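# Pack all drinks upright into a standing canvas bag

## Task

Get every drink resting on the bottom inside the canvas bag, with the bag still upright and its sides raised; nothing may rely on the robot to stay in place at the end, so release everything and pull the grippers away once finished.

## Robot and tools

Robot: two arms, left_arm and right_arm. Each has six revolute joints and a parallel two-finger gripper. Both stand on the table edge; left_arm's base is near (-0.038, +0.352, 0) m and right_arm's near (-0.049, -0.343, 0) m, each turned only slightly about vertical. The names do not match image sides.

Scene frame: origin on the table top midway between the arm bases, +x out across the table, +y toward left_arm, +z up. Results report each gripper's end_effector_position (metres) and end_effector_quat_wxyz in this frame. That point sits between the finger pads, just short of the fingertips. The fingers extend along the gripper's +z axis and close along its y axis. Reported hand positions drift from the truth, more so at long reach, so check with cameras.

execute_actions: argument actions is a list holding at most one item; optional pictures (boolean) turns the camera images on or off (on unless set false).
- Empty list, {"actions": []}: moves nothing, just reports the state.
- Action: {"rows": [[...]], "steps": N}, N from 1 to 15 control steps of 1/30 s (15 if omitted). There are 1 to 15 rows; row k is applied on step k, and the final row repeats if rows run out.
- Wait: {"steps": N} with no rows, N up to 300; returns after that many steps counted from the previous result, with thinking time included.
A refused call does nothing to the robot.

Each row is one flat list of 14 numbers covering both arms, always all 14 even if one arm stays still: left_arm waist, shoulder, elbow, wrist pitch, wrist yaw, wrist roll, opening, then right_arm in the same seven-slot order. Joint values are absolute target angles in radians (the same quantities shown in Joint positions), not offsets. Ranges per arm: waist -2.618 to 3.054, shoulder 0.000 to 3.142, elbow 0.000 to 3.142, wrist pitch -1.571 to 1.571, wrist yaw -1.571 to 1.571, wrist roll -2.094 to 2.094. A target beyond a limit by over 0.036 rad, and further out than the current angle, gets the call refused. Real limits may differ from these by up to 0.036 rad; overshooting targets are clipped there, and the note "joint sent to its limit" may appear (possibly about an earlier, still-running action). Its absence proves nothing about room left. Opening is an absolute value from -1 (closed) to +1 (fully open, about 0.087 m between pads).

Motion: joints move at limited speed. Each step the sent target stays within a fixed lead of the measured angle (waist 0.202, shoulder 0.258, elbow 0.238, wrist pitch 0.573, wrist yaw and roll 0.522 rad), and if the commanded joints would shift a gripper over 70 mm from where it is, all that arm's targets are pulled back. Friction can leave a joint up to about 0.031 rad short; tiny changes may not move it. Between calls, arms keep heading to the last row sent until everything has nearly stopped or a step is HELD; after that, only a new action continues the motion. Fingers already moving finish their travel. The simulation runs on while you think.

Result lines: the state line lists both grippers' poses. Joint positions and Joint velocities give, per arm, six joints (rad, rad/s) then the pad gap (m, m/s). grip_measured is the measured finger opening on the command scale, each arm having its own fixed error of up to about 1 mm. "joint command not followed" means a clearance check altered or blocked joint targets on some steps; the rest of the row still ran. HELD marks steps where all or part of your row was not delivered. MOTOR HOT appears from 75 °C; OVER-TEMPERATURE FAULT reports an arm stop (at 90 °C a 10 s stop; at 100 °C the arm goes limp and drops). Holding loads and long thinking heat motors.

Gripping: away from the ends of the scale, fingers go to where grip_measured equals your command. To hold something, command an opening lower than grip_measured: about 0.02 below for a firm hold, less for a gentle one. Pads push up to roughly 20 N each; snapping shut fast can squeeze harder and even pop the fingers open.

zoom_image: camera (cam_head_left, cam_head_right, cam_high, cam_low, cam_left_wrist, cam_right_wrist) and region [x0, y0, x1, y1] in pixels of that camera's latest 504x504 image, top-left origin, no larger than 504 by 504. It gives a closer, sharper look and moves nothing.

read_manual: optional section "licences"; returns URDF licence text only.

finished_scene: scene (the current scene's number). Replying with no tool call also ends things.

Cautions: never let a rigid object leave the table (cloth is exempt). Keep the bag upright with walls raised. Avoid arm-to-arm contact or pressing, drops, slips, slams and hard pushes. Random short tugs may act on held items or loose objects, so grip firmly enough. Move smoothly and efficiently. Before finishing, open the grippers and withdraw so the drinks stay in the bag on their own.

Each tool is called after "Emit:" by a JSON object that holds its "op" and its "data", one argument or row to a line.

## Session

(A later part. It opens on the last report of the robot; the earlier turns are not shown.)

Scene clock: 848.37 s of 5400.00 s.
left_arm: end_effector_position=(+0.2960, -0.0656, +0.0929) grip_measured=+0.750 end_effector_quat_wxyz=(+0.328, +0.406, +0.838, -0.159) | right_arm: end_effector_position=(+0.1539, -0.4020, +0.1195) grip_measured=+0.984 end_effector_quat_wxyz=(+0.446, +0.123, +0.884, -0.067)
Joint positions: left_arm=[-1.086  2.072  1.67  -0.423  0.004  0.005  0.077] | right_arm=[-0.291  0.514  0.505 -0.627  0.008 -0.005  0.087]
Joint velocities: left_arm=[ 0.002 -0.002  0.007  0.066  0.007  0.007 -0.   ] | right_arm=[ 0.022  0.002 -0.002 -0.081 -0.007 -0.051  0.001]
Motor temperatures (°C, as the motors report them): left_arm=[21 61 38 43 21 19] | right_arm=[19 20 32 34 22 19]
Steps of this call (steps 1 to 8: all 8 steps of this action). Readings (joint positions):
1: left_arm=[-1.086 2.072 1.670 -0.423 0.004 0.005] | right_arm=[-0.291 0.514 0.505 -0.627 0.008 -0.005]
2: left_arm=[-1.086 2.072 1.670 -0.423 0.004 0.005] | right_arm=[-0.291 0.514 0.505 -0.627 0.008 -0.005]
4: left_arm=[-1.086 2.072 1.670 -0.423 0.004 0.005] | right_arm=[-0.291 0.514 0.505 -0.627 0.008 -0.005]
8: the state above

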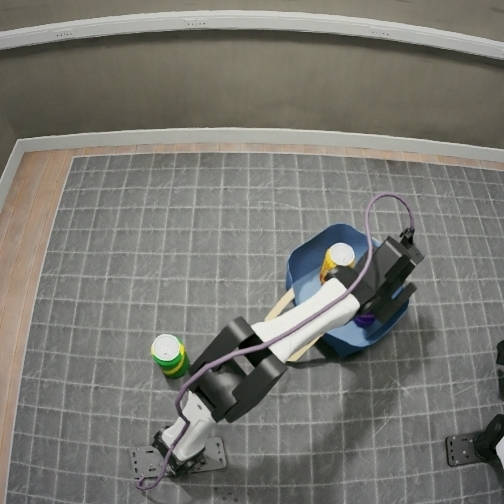

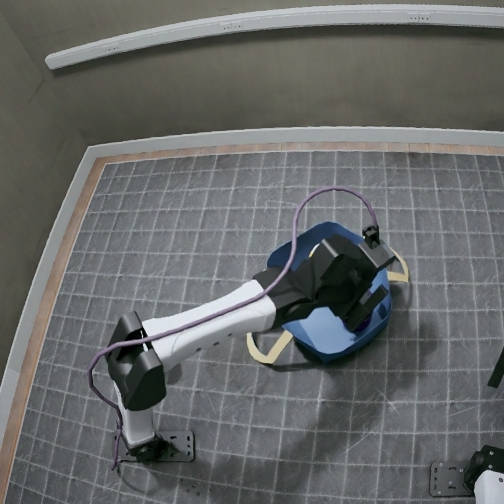

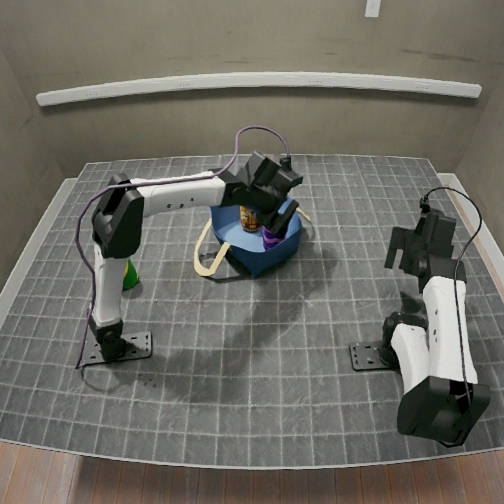

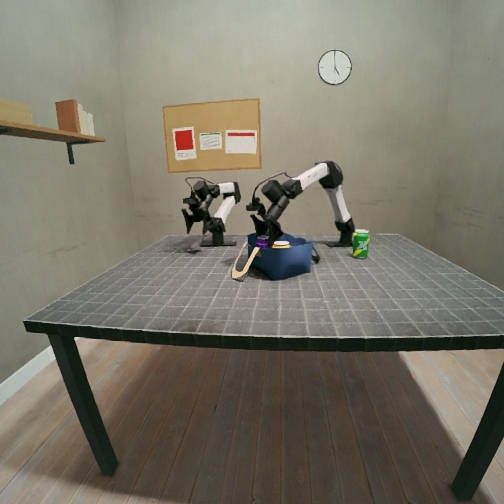

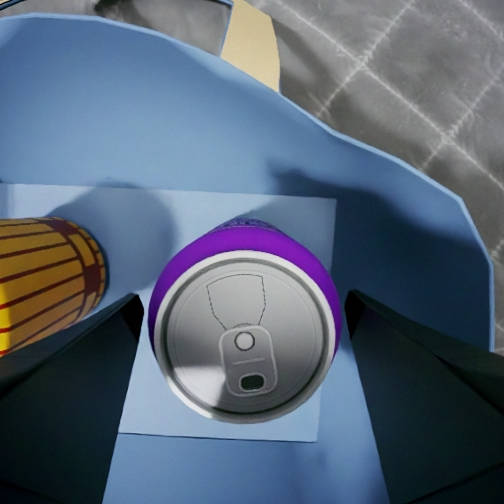

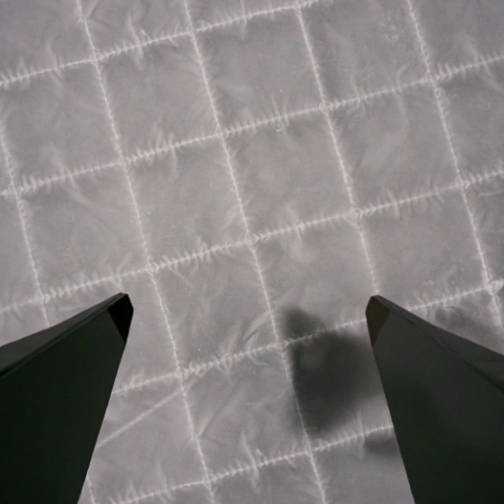

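Emit:
{"op": "execute_actions", "data": {
  "actions": [
    {"rows":[[-1.083,2.057,1.657,-0.412,0,0,0.75,-0.3,0.5,0.5,-0.6,0,0,1],[-1.083,2.053,1.657,-0.412,0,0,0.75,-0.3,0.5,0.5,-0.6,0,0,1],[-1.083,2.047,1.657,-0.412,0,0,0.75,-0.3,0.5,0.5,-0.6,0,0,1],[-1.083,2.039,1.657,-0.412,0,0,0.75,-0.3,0.5,0.5,-0.6,0,0,1],[-1.083,2.029,1.657,-0.412,0,0,0.75,-0.3,0.5,0.5,-0.6,0,0,1],[-1.083,2.017,1.657,-0.412,0,0,0.75,-0.3,0.5,0.5,-0.6,0,0,1],[-1.083,2.002,1.657,-0.412,0,0,0.75,-0.3,0.5,0.5,-0.6,0,0,1],[-1.083,1.986,1.657,-0.412,0,0,0.75,-0.3,0.5,0.5,-0.6,0,0,1],[-1.083,1.969,1.657,-0.413,0,0,0.75,-0.3,0.5,0.5,-0.6,0,0,1],[-1.083,1.949,1.657,-0.415,0,0,0.75,-0.3,0.5,0.5,-0.6,0,0,1],[-1.083,1.928,1.657,-0.419,0,0,0.75,-0.3,0.5,0.5,-0.6,0,0,1],[-1.083,1.906,1.657,-0.424,0,0,0.75,-0.3,0.5,0.5,-0.6,0,0,1],[-1.081,1.882,1.656,-0.431,0,0,0.75,-0.3,0.5,0.5,-0.6,0,0,1],[-1.077,1.857,1.652,-0.439,0,0,0.75,-0.3,0.5,0.5,-0.6,0,0,1],[-1.069,1.830,1.645,-0.448,0,0,0.75,-0.3,0.5,0.5,-0.6,0,0,1]],"steps":15}
  ],
  "pictures": false
}}

Emit:
{"op": "execute_actions", "data": {
  "actions": [
    {"rows":[[-1.058,1.803,1.636,-0.458,0,0,0.78,-0.3,0.5,0.5,-0.6,0,0,1],[-1.045,1.774,1.625,-0.470,0,0,0.82,-0.3,0.5,0.5,-0.6,0,0,1],[-1.030,1.745,1.612,-0.482,0,0,0.86,-0.3,0.5,0.5,-0.6,0,0,1],[-1.012,1.715,1.596,-0.495,0,0,0.9,-0.3,0.5,0.5,-0.6,0,0,1],[-0.992,1.684,1.579,-0.509,0,0,0.94,-0.3,0.5,0.5,-0.6,0,0,1],[-0.970,1.652,1.560,-0.523,0,0,0.97,-0.3,0.5,0.5,-0.6,0,0,1],[-0.945,1.620,1.540,-0.539,0,0,1,-0.3,0.5,0.5,-0.6,0,0,1],[-0.920,1.587,1.518,-0.554,0,0,1,-0.3,0.5,0.5,-0.6,0,0,1],[-0.892,1.554,1.494,-0.571,0,0,1,-0.3,0.5,0.5,-0.6,0,0,1],[-0.864,1.521,1.470,-0.587,0,0,1,-0.3,0.5,0.5,-0.6,0,0,1],[-0.834,1.488,1.444,-0.604,0,0,1,-0.3,0.5,0.5,-0.6,0,0,1],[-0.803,1.454,1.418,-0.621,0,0,1,-0.3,0.5,0.5,-0.6,0,0,1],[-0.771,1.421,1.390,-0.639,0,0,1,-0.3,0.5,0.5,-0.6,0,0,1],[-0.738,1.387,1.362,-0.656,0,0,1,-0.3,0.5,0.5,-0.6,0,0,1],[-0.705,1.354,1.334,-0.673,0,0,1,-0.3,0.5,0.5,-0.6,0,0,1]],"steps":15}
  ],
  "pictures": false
}}

Emit:
{"op": "execute_actions", "data": {
  "actions": [
    {"rows":[[-0.671,1.321,1.305,-0.691,0,0,1,-0.3,0.5,0.5,-0.6,0,0,1],[-0.637,1.288,1.276,-0.708,0,0,1,-0.3,0.5,0.5,-0.6,0,0,1],[-0.603,1.256,1.247,-0.725,0,0,1,-0.3,0.5,0.5,-0.6,0,0,1],[-0.568,1.224,1.217,-0.742,0,0,1,-0.3,0.5,0.5,-0.6,0,0,1],[-0.534,1.193,1.188,-0.758,0,0,1,-0.3,0.5,0.5,-0.6,0,0,1],[-0.500,1.163,1.159,-0.773,0,0,1,-0.3,0.5,0.5,-0.6,0,0,1],[-0.467,1.134,1.131,-0.789,0,0,1,-0.3,0.5,0.5,-0.6,0,0,1],[-0.434,1.105,1.103,-0.803,0,0,1,-0.3,0.5,0.5,-0.6,0,0,1],[-0.402,1.078,1.075,-0.817,0,0,1,-0.3,0.5,0.5,-0.6,0,0,1],[-0.371,1.052,1.049,-0.830,0,0,1,-0.3,0.5,0.5,-0.6,0,0,1],[-0.341,1.026,1.023,-0.842,0,0,1,-0.3,0.5,0.5,-0.6,0,0,1],[-0.313,1.002,0.999,-0.854,0,0,1,-0.3,0.5,0.5,-0.6,0,0,1],[-0.285,0.980,0.976,-0.864,0,0,1,-0.3,0.5,0.5,-0.6,0,0,1],[-0.260,0.959,0.954,-0.873,0,0,1,-0.3,0.5,0.5,-0.6,0,0,1],[-0.235,0.940,0.933,-0.881,0,0,1,-0.3,0.5,0.5,-0.6,0,0,1]],"steps":15}
  ],
  "pictures": false
}}

Emit:
{"op": "execute_actions", "data": {
  "actions": [
    {"rows":[[-0.213,0.922,0.914,-0.888,0,0,1,-0.3,0.5,0.5,-0.6,0,0,1],[-0.193,0.906,0.897,-0.893,0,0,1,-0.3,0.5,0.5,-0.6,0,0,1],[-0.175,0.891,0.882,-0.897,0,0,1,-0.3,0.5,0.5,-0.6,0,0,1],[-0.160,0.879,0.868,-0.899,0,0,1,-0.3,0.5,0.5,-0.6,0,0,1],[-0.147,0.869,0.857,-0.900,0,0,1,-0.3,0.5,0.5,-0.6,0,0,1],[-0.136,0.861,0.848,-0.900,0,0,1,-0.3,0.5,0.5,-0.6,0,0,1],[-0.128,0.855,0.841,-0.900,0,0,1,-0.3,0.5,0.5,-0.6,0,0,1],[-0.124,0.851,0.837,-0.900,0,0,1,-0.3,0.5,0.5,-0.6,0,0,1],[-0.122,0.850,0.836,-0.900,0,0,1,-0.3,0.5,0.5,-0.6,0,0,1]],"steps":15}
  ],
  "pictures": true
}}

Scene clock: 924.40 s of 5400.00 s.
left_arm: end_effector_position=(+0.2939, -0.0620, +0.1801) grip_measured=+0.750 end_effector_quat_wxyz=(+0.398, +0.391, +0.808, -0.192) | right_arm: end_effector_position=(+0.1539, -0.4020, +0.1195) grip_measured=+0.984 end_effector_quat_wxyz=(+0.446, +0.123, +0.884, -0.067)
Joint positions: left_arm=[-1.085  1.902  1.67  -0.424  0.004  0.005  0.077] | right_arm=[-0.291  0.514  0.505 -0.627  0.008 -0.005  0.087]
Joint velocities: left_arm=[ 0.022 -0.764  0.012 -0.095 -0.007 -0.007  0.   ] | right_arm=[ 0.007 -0.002 -0.007  0.095  0.066 -0.066  0.   ]
Motor temperatures (°C, as the motors report them): left_arm=[21 64 37 39 21 19] | right_arm=[19 20 32 34 22 19]
Steps of this call (steps 1 to 15: the robot went on to your last target; steps 16 to 90: nothing new was sent; then 72.53 s passed at rest; steps 91 to 105: all 15 steps of this action). Readings (joint positions):
91: left_arm=[-1.086 2.072 1.670 -0.423 0.004 0.005] | right_arm=[-0.291 0.514 0.505 -0.627 0.008 -0.005]
92: left_arm=[-1.086 2.072 1.670 -0.423 0.004 0.005] | right_arm=[-0.291 0.514 0.505 -0.627 0.008 -0.005]
94: left_arm=[-1.086 2.071 1.670 -0.423 0.004 0.005] | right_arm=[-0.291 0.514 0.505 -0.627 0.008 -0.005]
98: left_arm=[-1.086 2.047 1.670 -0.423 0.004 0.005] | right_arm=[-0.291 0.514 0.505 -0.627 0.008 -0.005]
105: the state above

Scene clock: 924.90 s of 5400.00 s.
left_arm: end_effector_position=(+0.3079, +0.1289, +0.2531) grip_measured=+0.989 end_effector_quat_wxyz=(+0.447, +0.252, +0.848, -0.132) | right_arm: end_effector_position=(+0.1539, -0.4020, +0.1195) grip_measured=+0.984 end_effector_quat_wxyz=(+0.446, +0.123, +0.884, -0.067)
Joint positions: left_arm=[-0.763  1.428  1.403 -0.575  0.003  0.005  0.087] | right_arm=[-0.291  0.514  0.505 -0.627  0.008 -0.005  0.087]
Joint velocities: left_arm=[ 0.906 -0.95  -0.823 -0.491 -0.066  0.037 -0.   ] | right_arm=[ 0.007 -0.007 -0.007 -0.037  0.022  0.051 -0.001]
Motor temperatures (°C, as the motors report them): left_arm=[21 64 37 39 21 19] | right_arm=[19 20 32 34 22 19]
Steps of this call (steps 1 to 15: all 15 steps of this action). Readings (joint positions):
1: left_arm=[-1.083 1.874 1.668 -0.425 0.004 0.005] | right_arm=[-0.291 0.514 0.505 -0.627 0.008 -0.005]
2: left_arm=[-1.077 1.844 1.662 -0.427 0.004 0.005] | right_arm=[-0.291 0.514 0.505 -0.627 0.008 -0.005]
4: left_arm=[-1.055 1.781 1.644 -0.435 0.004 0.005] | right_arm=[-0.291 0.514 0.505 -0.627 0.008 -0.005]
8: left_arm=[-0.970 1.653 1.580 -0.470 0.004 0.005] | right_arm=[-0.291 0.514 0.505 -0.627 0.008 -0.005]
15: the state above

Scene clock: 925.40 s of 5400.00 s.
left_arm: end_effector_position=(+0.2223, +0.3282, +0.1837) grip_measured=+0.989 end_effector_quat_wxyz=(+0.368, +0.045, +0.929, -0.016) | right_arm: end_effector_position=(+0.1539, -0.4020, +0.1195) grip_measured=+0.984 end_effector_quat_wxyz=(+0.446, +0.123, +0.884, -0.067)
Joint positions: left_arm=[-0.283  0.991  0.99  -0.814 -0.001  0.005  0.087] | right_arm=[-0.291  0.514  0.505 -0.627  0.008 -0.005  0.087]
Joint velocities: left_arm=[ 0.75  -0.603 -0.657 -0.388  0.022  0.051 -0.   ] | right_arm=[ 0.002 -0.012 -0.017  0.037 -0.051 -0.037 -0.001]
Motor temperatures (°C, as the motors report them): left_arm=[21 63 37 39 21 19] | right_arm=[19 20 32 34 22 19]
Steps of this call (steps 1 to 15: all 15 steps of this action). Readings (joint positions):
1: left_arm=[-0.730 1.395 1.374 -0.592 0.003 0.005] | right_arm=[-0.291 0.514 0.505 -0.627 0.008 -0.005]
2: left_arm=[-0.697 1.362 1.346 -0.610 0.002 0.005] | right_arm=[-0.291 0.514 0.505 -0.627 0.008 -0.005]
4: left_arm=[-0.628 1.296 1.288 -0.644 0.002 0.005] | right_arm=[-0.291 0.514 0.505 -0.627 0.008 -0.005]
8: left_arm=[-0.492 1.170 1.172 -0.711 0.000 0.005] | right_arm=[-0.291 0.514 0.505 -0.627 0.008 -0.005]
15: the state above

Scene clock: 925.90 s of 5400.00 s.
left_arm: end_effector_position=(+0.1803, +0.3656, +0.1506) grip_measured=+0.989 end_effector_quat_wxyz=(+0.330, -0.027, +0.944, +0.011) | right_arm: end_effector_position=(+0.1539, -0.4020, +0.1195) grip_measured=+0.984 end_effector_quat_wxyz=(+0.446, +0.123, +0.884, -0.067)
Joint positions: left_arm=[-0.13   0.87   0.856 -0.884 -0.001  0.005  0.087] | right_arm=[-0.291  0.514  0.505 -0.627  0.008 -0.005  0.087]
Joint velocities: left_arm=[-0.002  0.002  0.002  0.051 -0.037 -0.022 -0.   ] | right_arm=[ 0.002  0.002  0.002 -0.007  0.022 -0.022 -0.   ]
Motor temperatures (°C, as the motors report them): left_arm=[21 63 37 39 21 19] | right_arm=[19 20 32 34 22 19]
Steps of this call (steps 1 to 15: all 15 steps of this action). Readings (joint positions):
1: left_arm=[-0.257 0.971 0.968 -0.826 -0.001 0.005] | right_arm=[-0.291 0.514 0.505 -0.627 0.008 -0.005]
2: left_arm=[-0.235 0.952 0.948 -0.837 -0.001 0.005] | right_arm=[-0.291 0.514 0.505 -0.627 0.008 -0.005]
4: left_arm=[-0.195 0.920 0.912 -0.855 -0.001 0.005] | right_arm=[-0.291 0.514 0.505 -0.627 0.008 -0.005]
8: left_arm=[-0.142 0.879 0.866 -0.877 -0.001 0.005] | right_arm=[-0.291 0.514 0.505 -0.627 0.008 -0.005]
15: the state above

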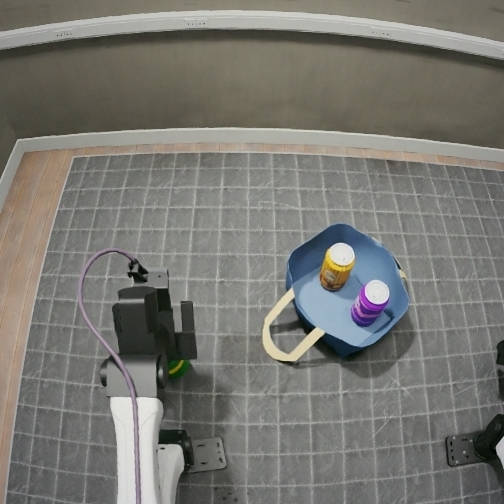

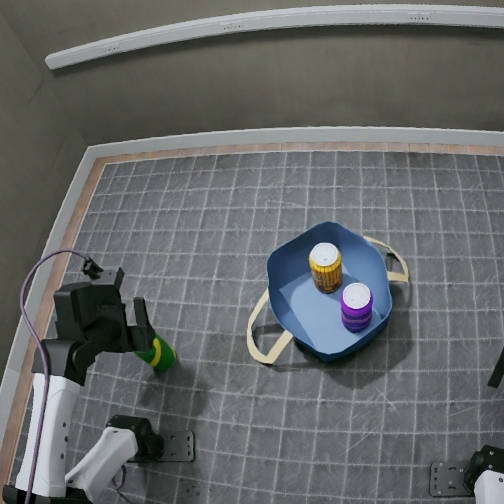

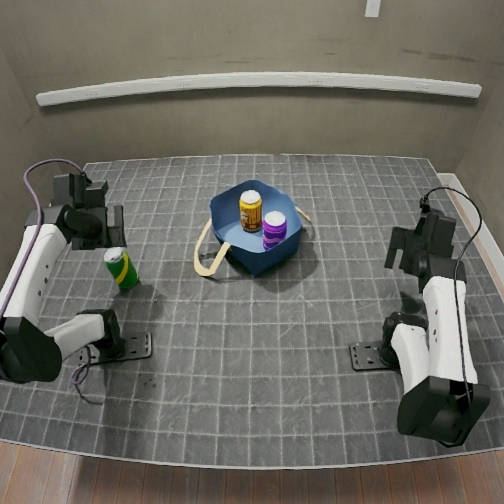

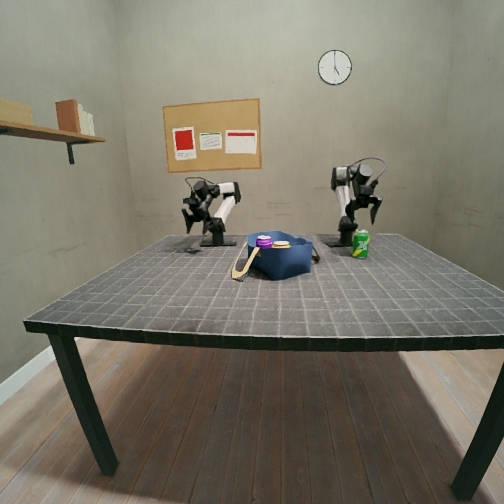

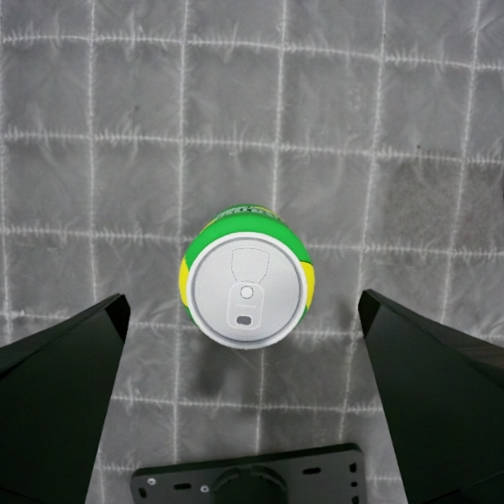

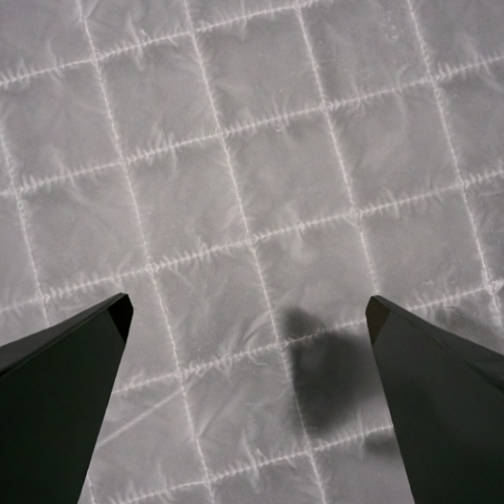

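Emit:
{"op": "zoom_image", "data": {
  "camera": "cam_head_right",
  "region": [230, 200, 430, 380]
}}

Emit:
{"op": "zoom_image", "data": {
  "camera": "cam_head_left",
  "region": [250, 200, 450, 380]
}}

Region (230, 200, 430, 380) of cam_head_right's 504x504 image, scaled by 2.520, with more detail than that image has; it fills the top 454 rows of this view, and the rest is white.

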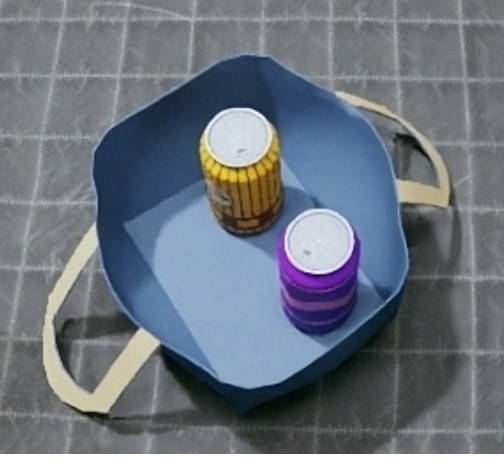

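Region (250, 200, 450, 380) of cam_head_left's 504x504 image, scaled by 2.520, with more detail than that image has; it fills the top 454 rows of this view, and the rest is white.

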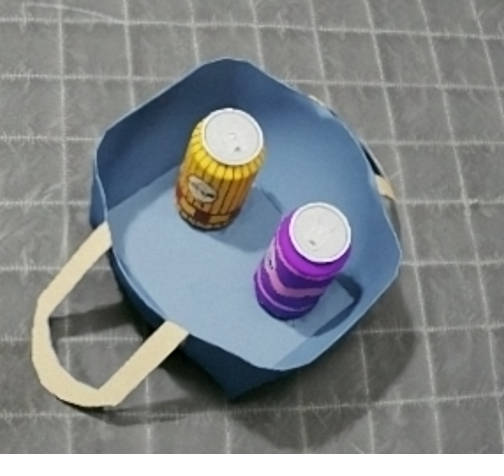

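Emit:
{"op": "execute_actions", "data": {
  "actions": [
    {"rows":[[-0.122,0.850,0.834,-0.875,0,0,1,-0.3,0.5,0.5,-0.6,0,0,1],[-0.122,0.849,0.829,-0.850,0,0,1,-0.3,0.5,0.5,-0.6,0,0,1],[-0.122,0.847,0.820,-0.825,0,0,1,-0.3,0.5,0.5,-0.6,0,0,1],[-0.122,0.846,0.809,-0.805,0,0,1,-0.3,0.5,0.5,-0.6,0,0,1],[-0.122,0.843,0.796,-0.790,0,0,1,-0.3,0.5,0.5,-0.6,0,0,1],[-0.122,0.841,0.780,-0.774,0,0,1,-0.3,0.5,0.5,-0.6,0,0,1],[-0.122,0.838,0.763,-0.758,0,0,1,-0.3,0.5,0.5,-0.6,0,0,1],[-0.122,0.835,0.745,-0.742,0,0,1,-0.3,0.5,0.5,-0.6,0,0,1],[-0.122,0.832,0.726,-0.726,0,0,1,-0.3,0.5,0.5,-0.6,0,0,1],[-0.122,0.829,0.707,-0.711,0,0,1,-0.3,0.5,0.5,-0.6,0,0,1],[-0.122,0.825,0.688,-0.697,0,0,1,-0.3,0.5,0.5,-0.6,0,0,1],[-0.122,0.822,0.669,-0.684,0,0,1,-0.3,0.5,0.5,-0.6,0,0,1],[-0.122,0.819,0.651,-0.673,0,0,1,-0.3,0.5,0.5,-0.6,0,0,1],[-0.122,0.816,0.634,-0.664,0,0,1,-0.3,0.5,0.5,-0.6,0,0,1],[-0.122,0.814,0.618,-0.657,0,0,1,-0.3,0.5,0.5,-0.6,0,0,1]],"steps":15}
  ],
  "pictures": false
}}

Emit:
{"op": "execute_actions", "data": {
  "actions": [
    {"rows":[[-0.122,0.811,0.605,-0.653,0,0,1,-0.3,0.5,0.5,-0.6,0,0,1],[-0.122,0.810,0.594,-0.651,0,0,1,-0.3,0.5,0.5,-0.6,0,0,1],[-0.122,0.808,0.585,-0.651,0,0,1,-0.3,0.5,0.5,-0.6,0,0,1],[-0.122,0.807,0.580,-0.651,0,0,0.92,-0.3,0.5,0.5,-0.6,0,0,1],[-0.122,0.807,0.578,-0.651,0,0,0.84,-0.3,0.5,0.5,-0.6,0,0,1],[-0.122,0.807,0.578,-0.651,0,0,0.76,-0.3,0.5,0.5,-0.6,0,0,1],[-0.122,0.807,0.578,-0.651,0,0,0.68,-0.3,0.5,0.5,-0.6,0,0,1],[-0.122,0.807,0.578,-0.651,0,0,0.61,-0.3,0.5,0.5,-0.6,0,0,1],[-0.122,0.807,0.578,-0.651,0,0,0.56,-0.3,0.5,0.5,-0.6,0,0,1],[-0.122,0.807,0.578,-0.651,0,0,0.53,-0.3,0.5,0.5,-0.6,0,0,1],[-0.122,0.807,0.578,-0.651,0,0,0.51,-0.3,0.5,0.5,-0.6,0,0,1],[-0.122,0.807,0.578,-0.651,0,0,0.495,-0.3,0.5,0.5,-0.6,0,0,1],[-0.122,0.807,0.578,-0.651,0,0,0.48,-0.3,0.5,0.5,-0.6,0,0,1],[-0.122,0.807,0.578,-0.651,0,0,0.468,-0.3,0.5,0.5,-0.6,0,0,1],[-0.122,0.807,0.578,-0.651,0,0,0.455,-0.3,0.5,0.5,-0.6,0,0,1]],"steps":15}
  ],
  "pictures": false
}}

Emit:
{"op": "execute_actions", "data": {
  "actions": [
    {"rows":[[-0.122,0.807,0.578,-0.651,0,0,0.455,-0.3,0.5,0.5,-0.6,0,0,1]],"steps":4}
  ],
  "pictures": true
}}

Scene clock: 1045.17 s of 5400.00 s.
left_arm: end_effector_position=(+0.1807, +0.3656, +0.1060) grip_measured=+0.989 end_effector_quat_wxyz=(+0.331, -0.027, +0.943, +0.012) | right_arm: end_effector_position=(+0.1539, -0.4020, +0.1195) grip_measured=+0.984 end_effector_quat_wxyz=(+0.446, +0.123, +0.884, -0.067)
Joint positions: left_arm=[-0.13   0.839  0.665 -0.721 -0.001  0.005  0.087] | right_arm=[-0.291  0.514  0.505 -0.627  0.008 -0.005  0.087]
Joint velocities: left_arm=[-0.017 -0.081 -0.505  0.33  -0.022 -0.051  0.   ] | right_arm=[-0.002 -0.012 -0.002 -0.007 -0.007  0.007 -0.001]
Motor temperatures (°C, as the motors report them): left_arm=[21 39 35 35 21 19] | right_arm=[19 20 32 34 22 19]
Steps of this call (steps 1 to 15: the robot went on to your last target; steps 16 to 90: nothing new was sent; then 115.77 s passed at rest; steps 91 to 105: all 15 steps of this action). Readings (joint positions):
91: left_arm=[-0.130 0.870 0.856 -0.884 -0.001 0.005] | right_arm=[-0.291 0.514 0.505 -0.627 0.008 -0.005]
92: left_arm=[-0.130 0.870 0.856 -0.883 -0.001 0.005] | right_arm=[-0.291 0.514 0.505 -0.627 0.008 -0.005]
94: left_arm=[-0.130 0.868 0.848 -0.864 -0.001 0.005] | right_arm=[-0.291 0.514 0.505 -0.627 0.008 -0.005]
98: left_arm=[-0.130 0.857 0.797 -0.811 -0.001 0.005] | right_arm=[-0.291 0.514 0.505 -0.627 0.008 -0.005]
105: the state above

Scene clock: 1045.67 s of 5400.00 s.
left_arm: end_effector_position=(+0.1763, +0.3651, +0.0878) grip_measured=+0.479 end_effector_quat_wxyz=(+0.326, -0.027, +0.945, +0.011) | right_arm: end_effector_position=(+0.1539, -0.4020, +0.1195) grip_measured=+0.984 end_effector_quat_wxyz=(+0.446, +0.123, +0.884, -0.067)
Joint positions: left_arm=[-0.13   0.827  0.595 -0.676  0.     0.005  0.065] | right_arm=[-0.291  0.514  0.505 -0.627  0.008 -0.005  0.087]
Joint velocities: left_arm=[-0.002 -0.007 -0.002 -0.081 -0.007  0.007 -0.001] | right_arm=[-0.002  0.002  0.017 -0.007  0.066 -0.051  0.   ]
Motor temperatures (°C, as the motors report them): left_arm=[21 39 35 35 21 19] | right_arm=[19 20 32 34 22 19]
Steps of this call (steps 1 to 15: all 15 steps of this action). Readings (joint positions):
1: left_arm=[-0.130 0.836 0.649 -0.712 -0.001 0.005] | right_arm=[-0.291 0.514 0.505 -0.627 0.008 -0.005]
2: left_arm=[-0.130 0.834 0.634 -0.704 -0.001 0.005] | right_arm=[-0.291 0.514 0.505 -0.627 0.008 -0.005]
4: left_arm=[-0.130 0.831 0.611 -0.694 -0.001 0.005] | right_arm=[-0.291 0.514 0.505 -0.627 0.008 -0.005]
8: left_arm=[-0.130 0.829 0.595 -0.685 -0.001 0.005] | right_arm=[-0.291 0.514 0.505 -0.627 0.008 -0.005]
15: the state above

Scene clock: 1045.80 s of 5400.00 s.
left_arm: end_effector_position=(+0.1763, +0.3651, +0.0878) grip_measured=+0.479 end_effector_quat_wxyz=(+0.326, -0.027, +0.945, +0.011) | right_arm: end_effector_position=(+0.1539, -0.4020, +0.1195) grip_measured=+0.984 end_effector_quat_wxyz=(+0.446, +0.123, +0.884, -0.067)
Joint positions: left_arm=[-0.13   0.827  0.595 -0.676  0.     0.005  0.065] | right_arm=[-0.291  0.514  0.505 -0.627  0.008 -0.005  0.087]
Joint velocities: left_arm=[-0.012  0.012 -0.002  0.066 -0.066  0.007 -0.   ] | right_arm=[ 0.007 -0.002 -0.022 -0.022  0.051  0.007  0.   ]
Motor temperatures (°C, as the motors report them): left_arm=[21 39 35 35 21 19] | right_arm=[19 20 32 34 22 19]
Steps of this call (steps 1 to 4: all 4 steps of this action). Readings (joint positions):
1: left_arm=[-0.130 0.827 0.595 -0.676 0.000 0.005] | right_arm=[-0.291 0.514 0.505 -0.627 0.008 -0.005]
2: left_arm=[-0.130 0.827 0.595 -0.676 0.000 0.005] | right_arm=[-0.291 0.514 0.505 -0.627 0.008 -0.005]
4: the state above

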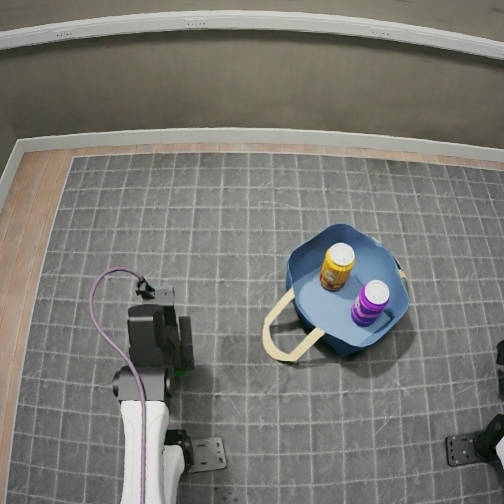

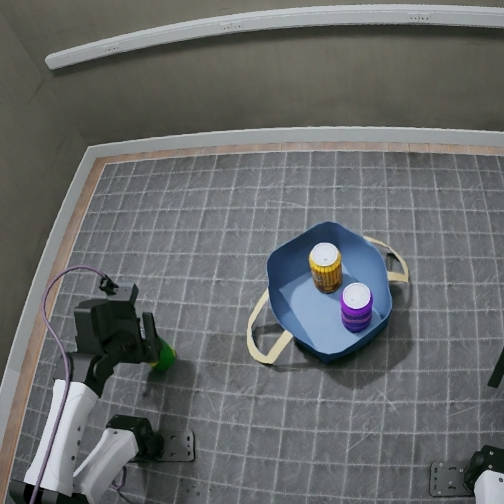

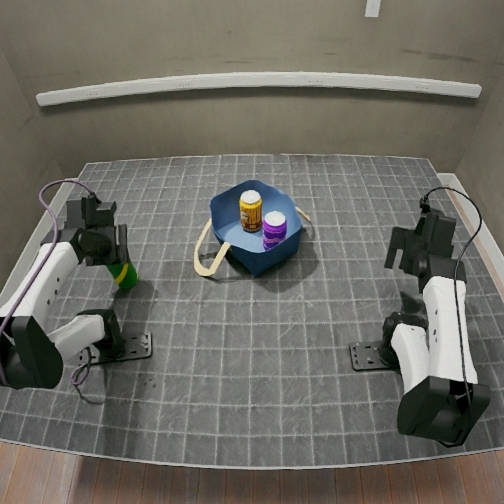

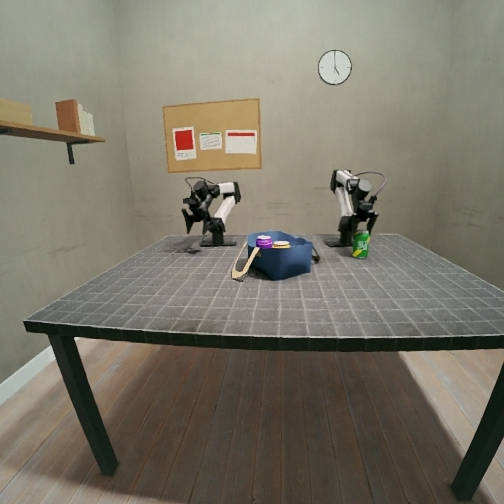

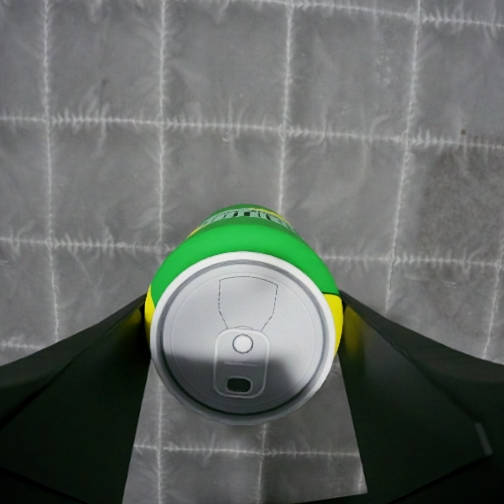

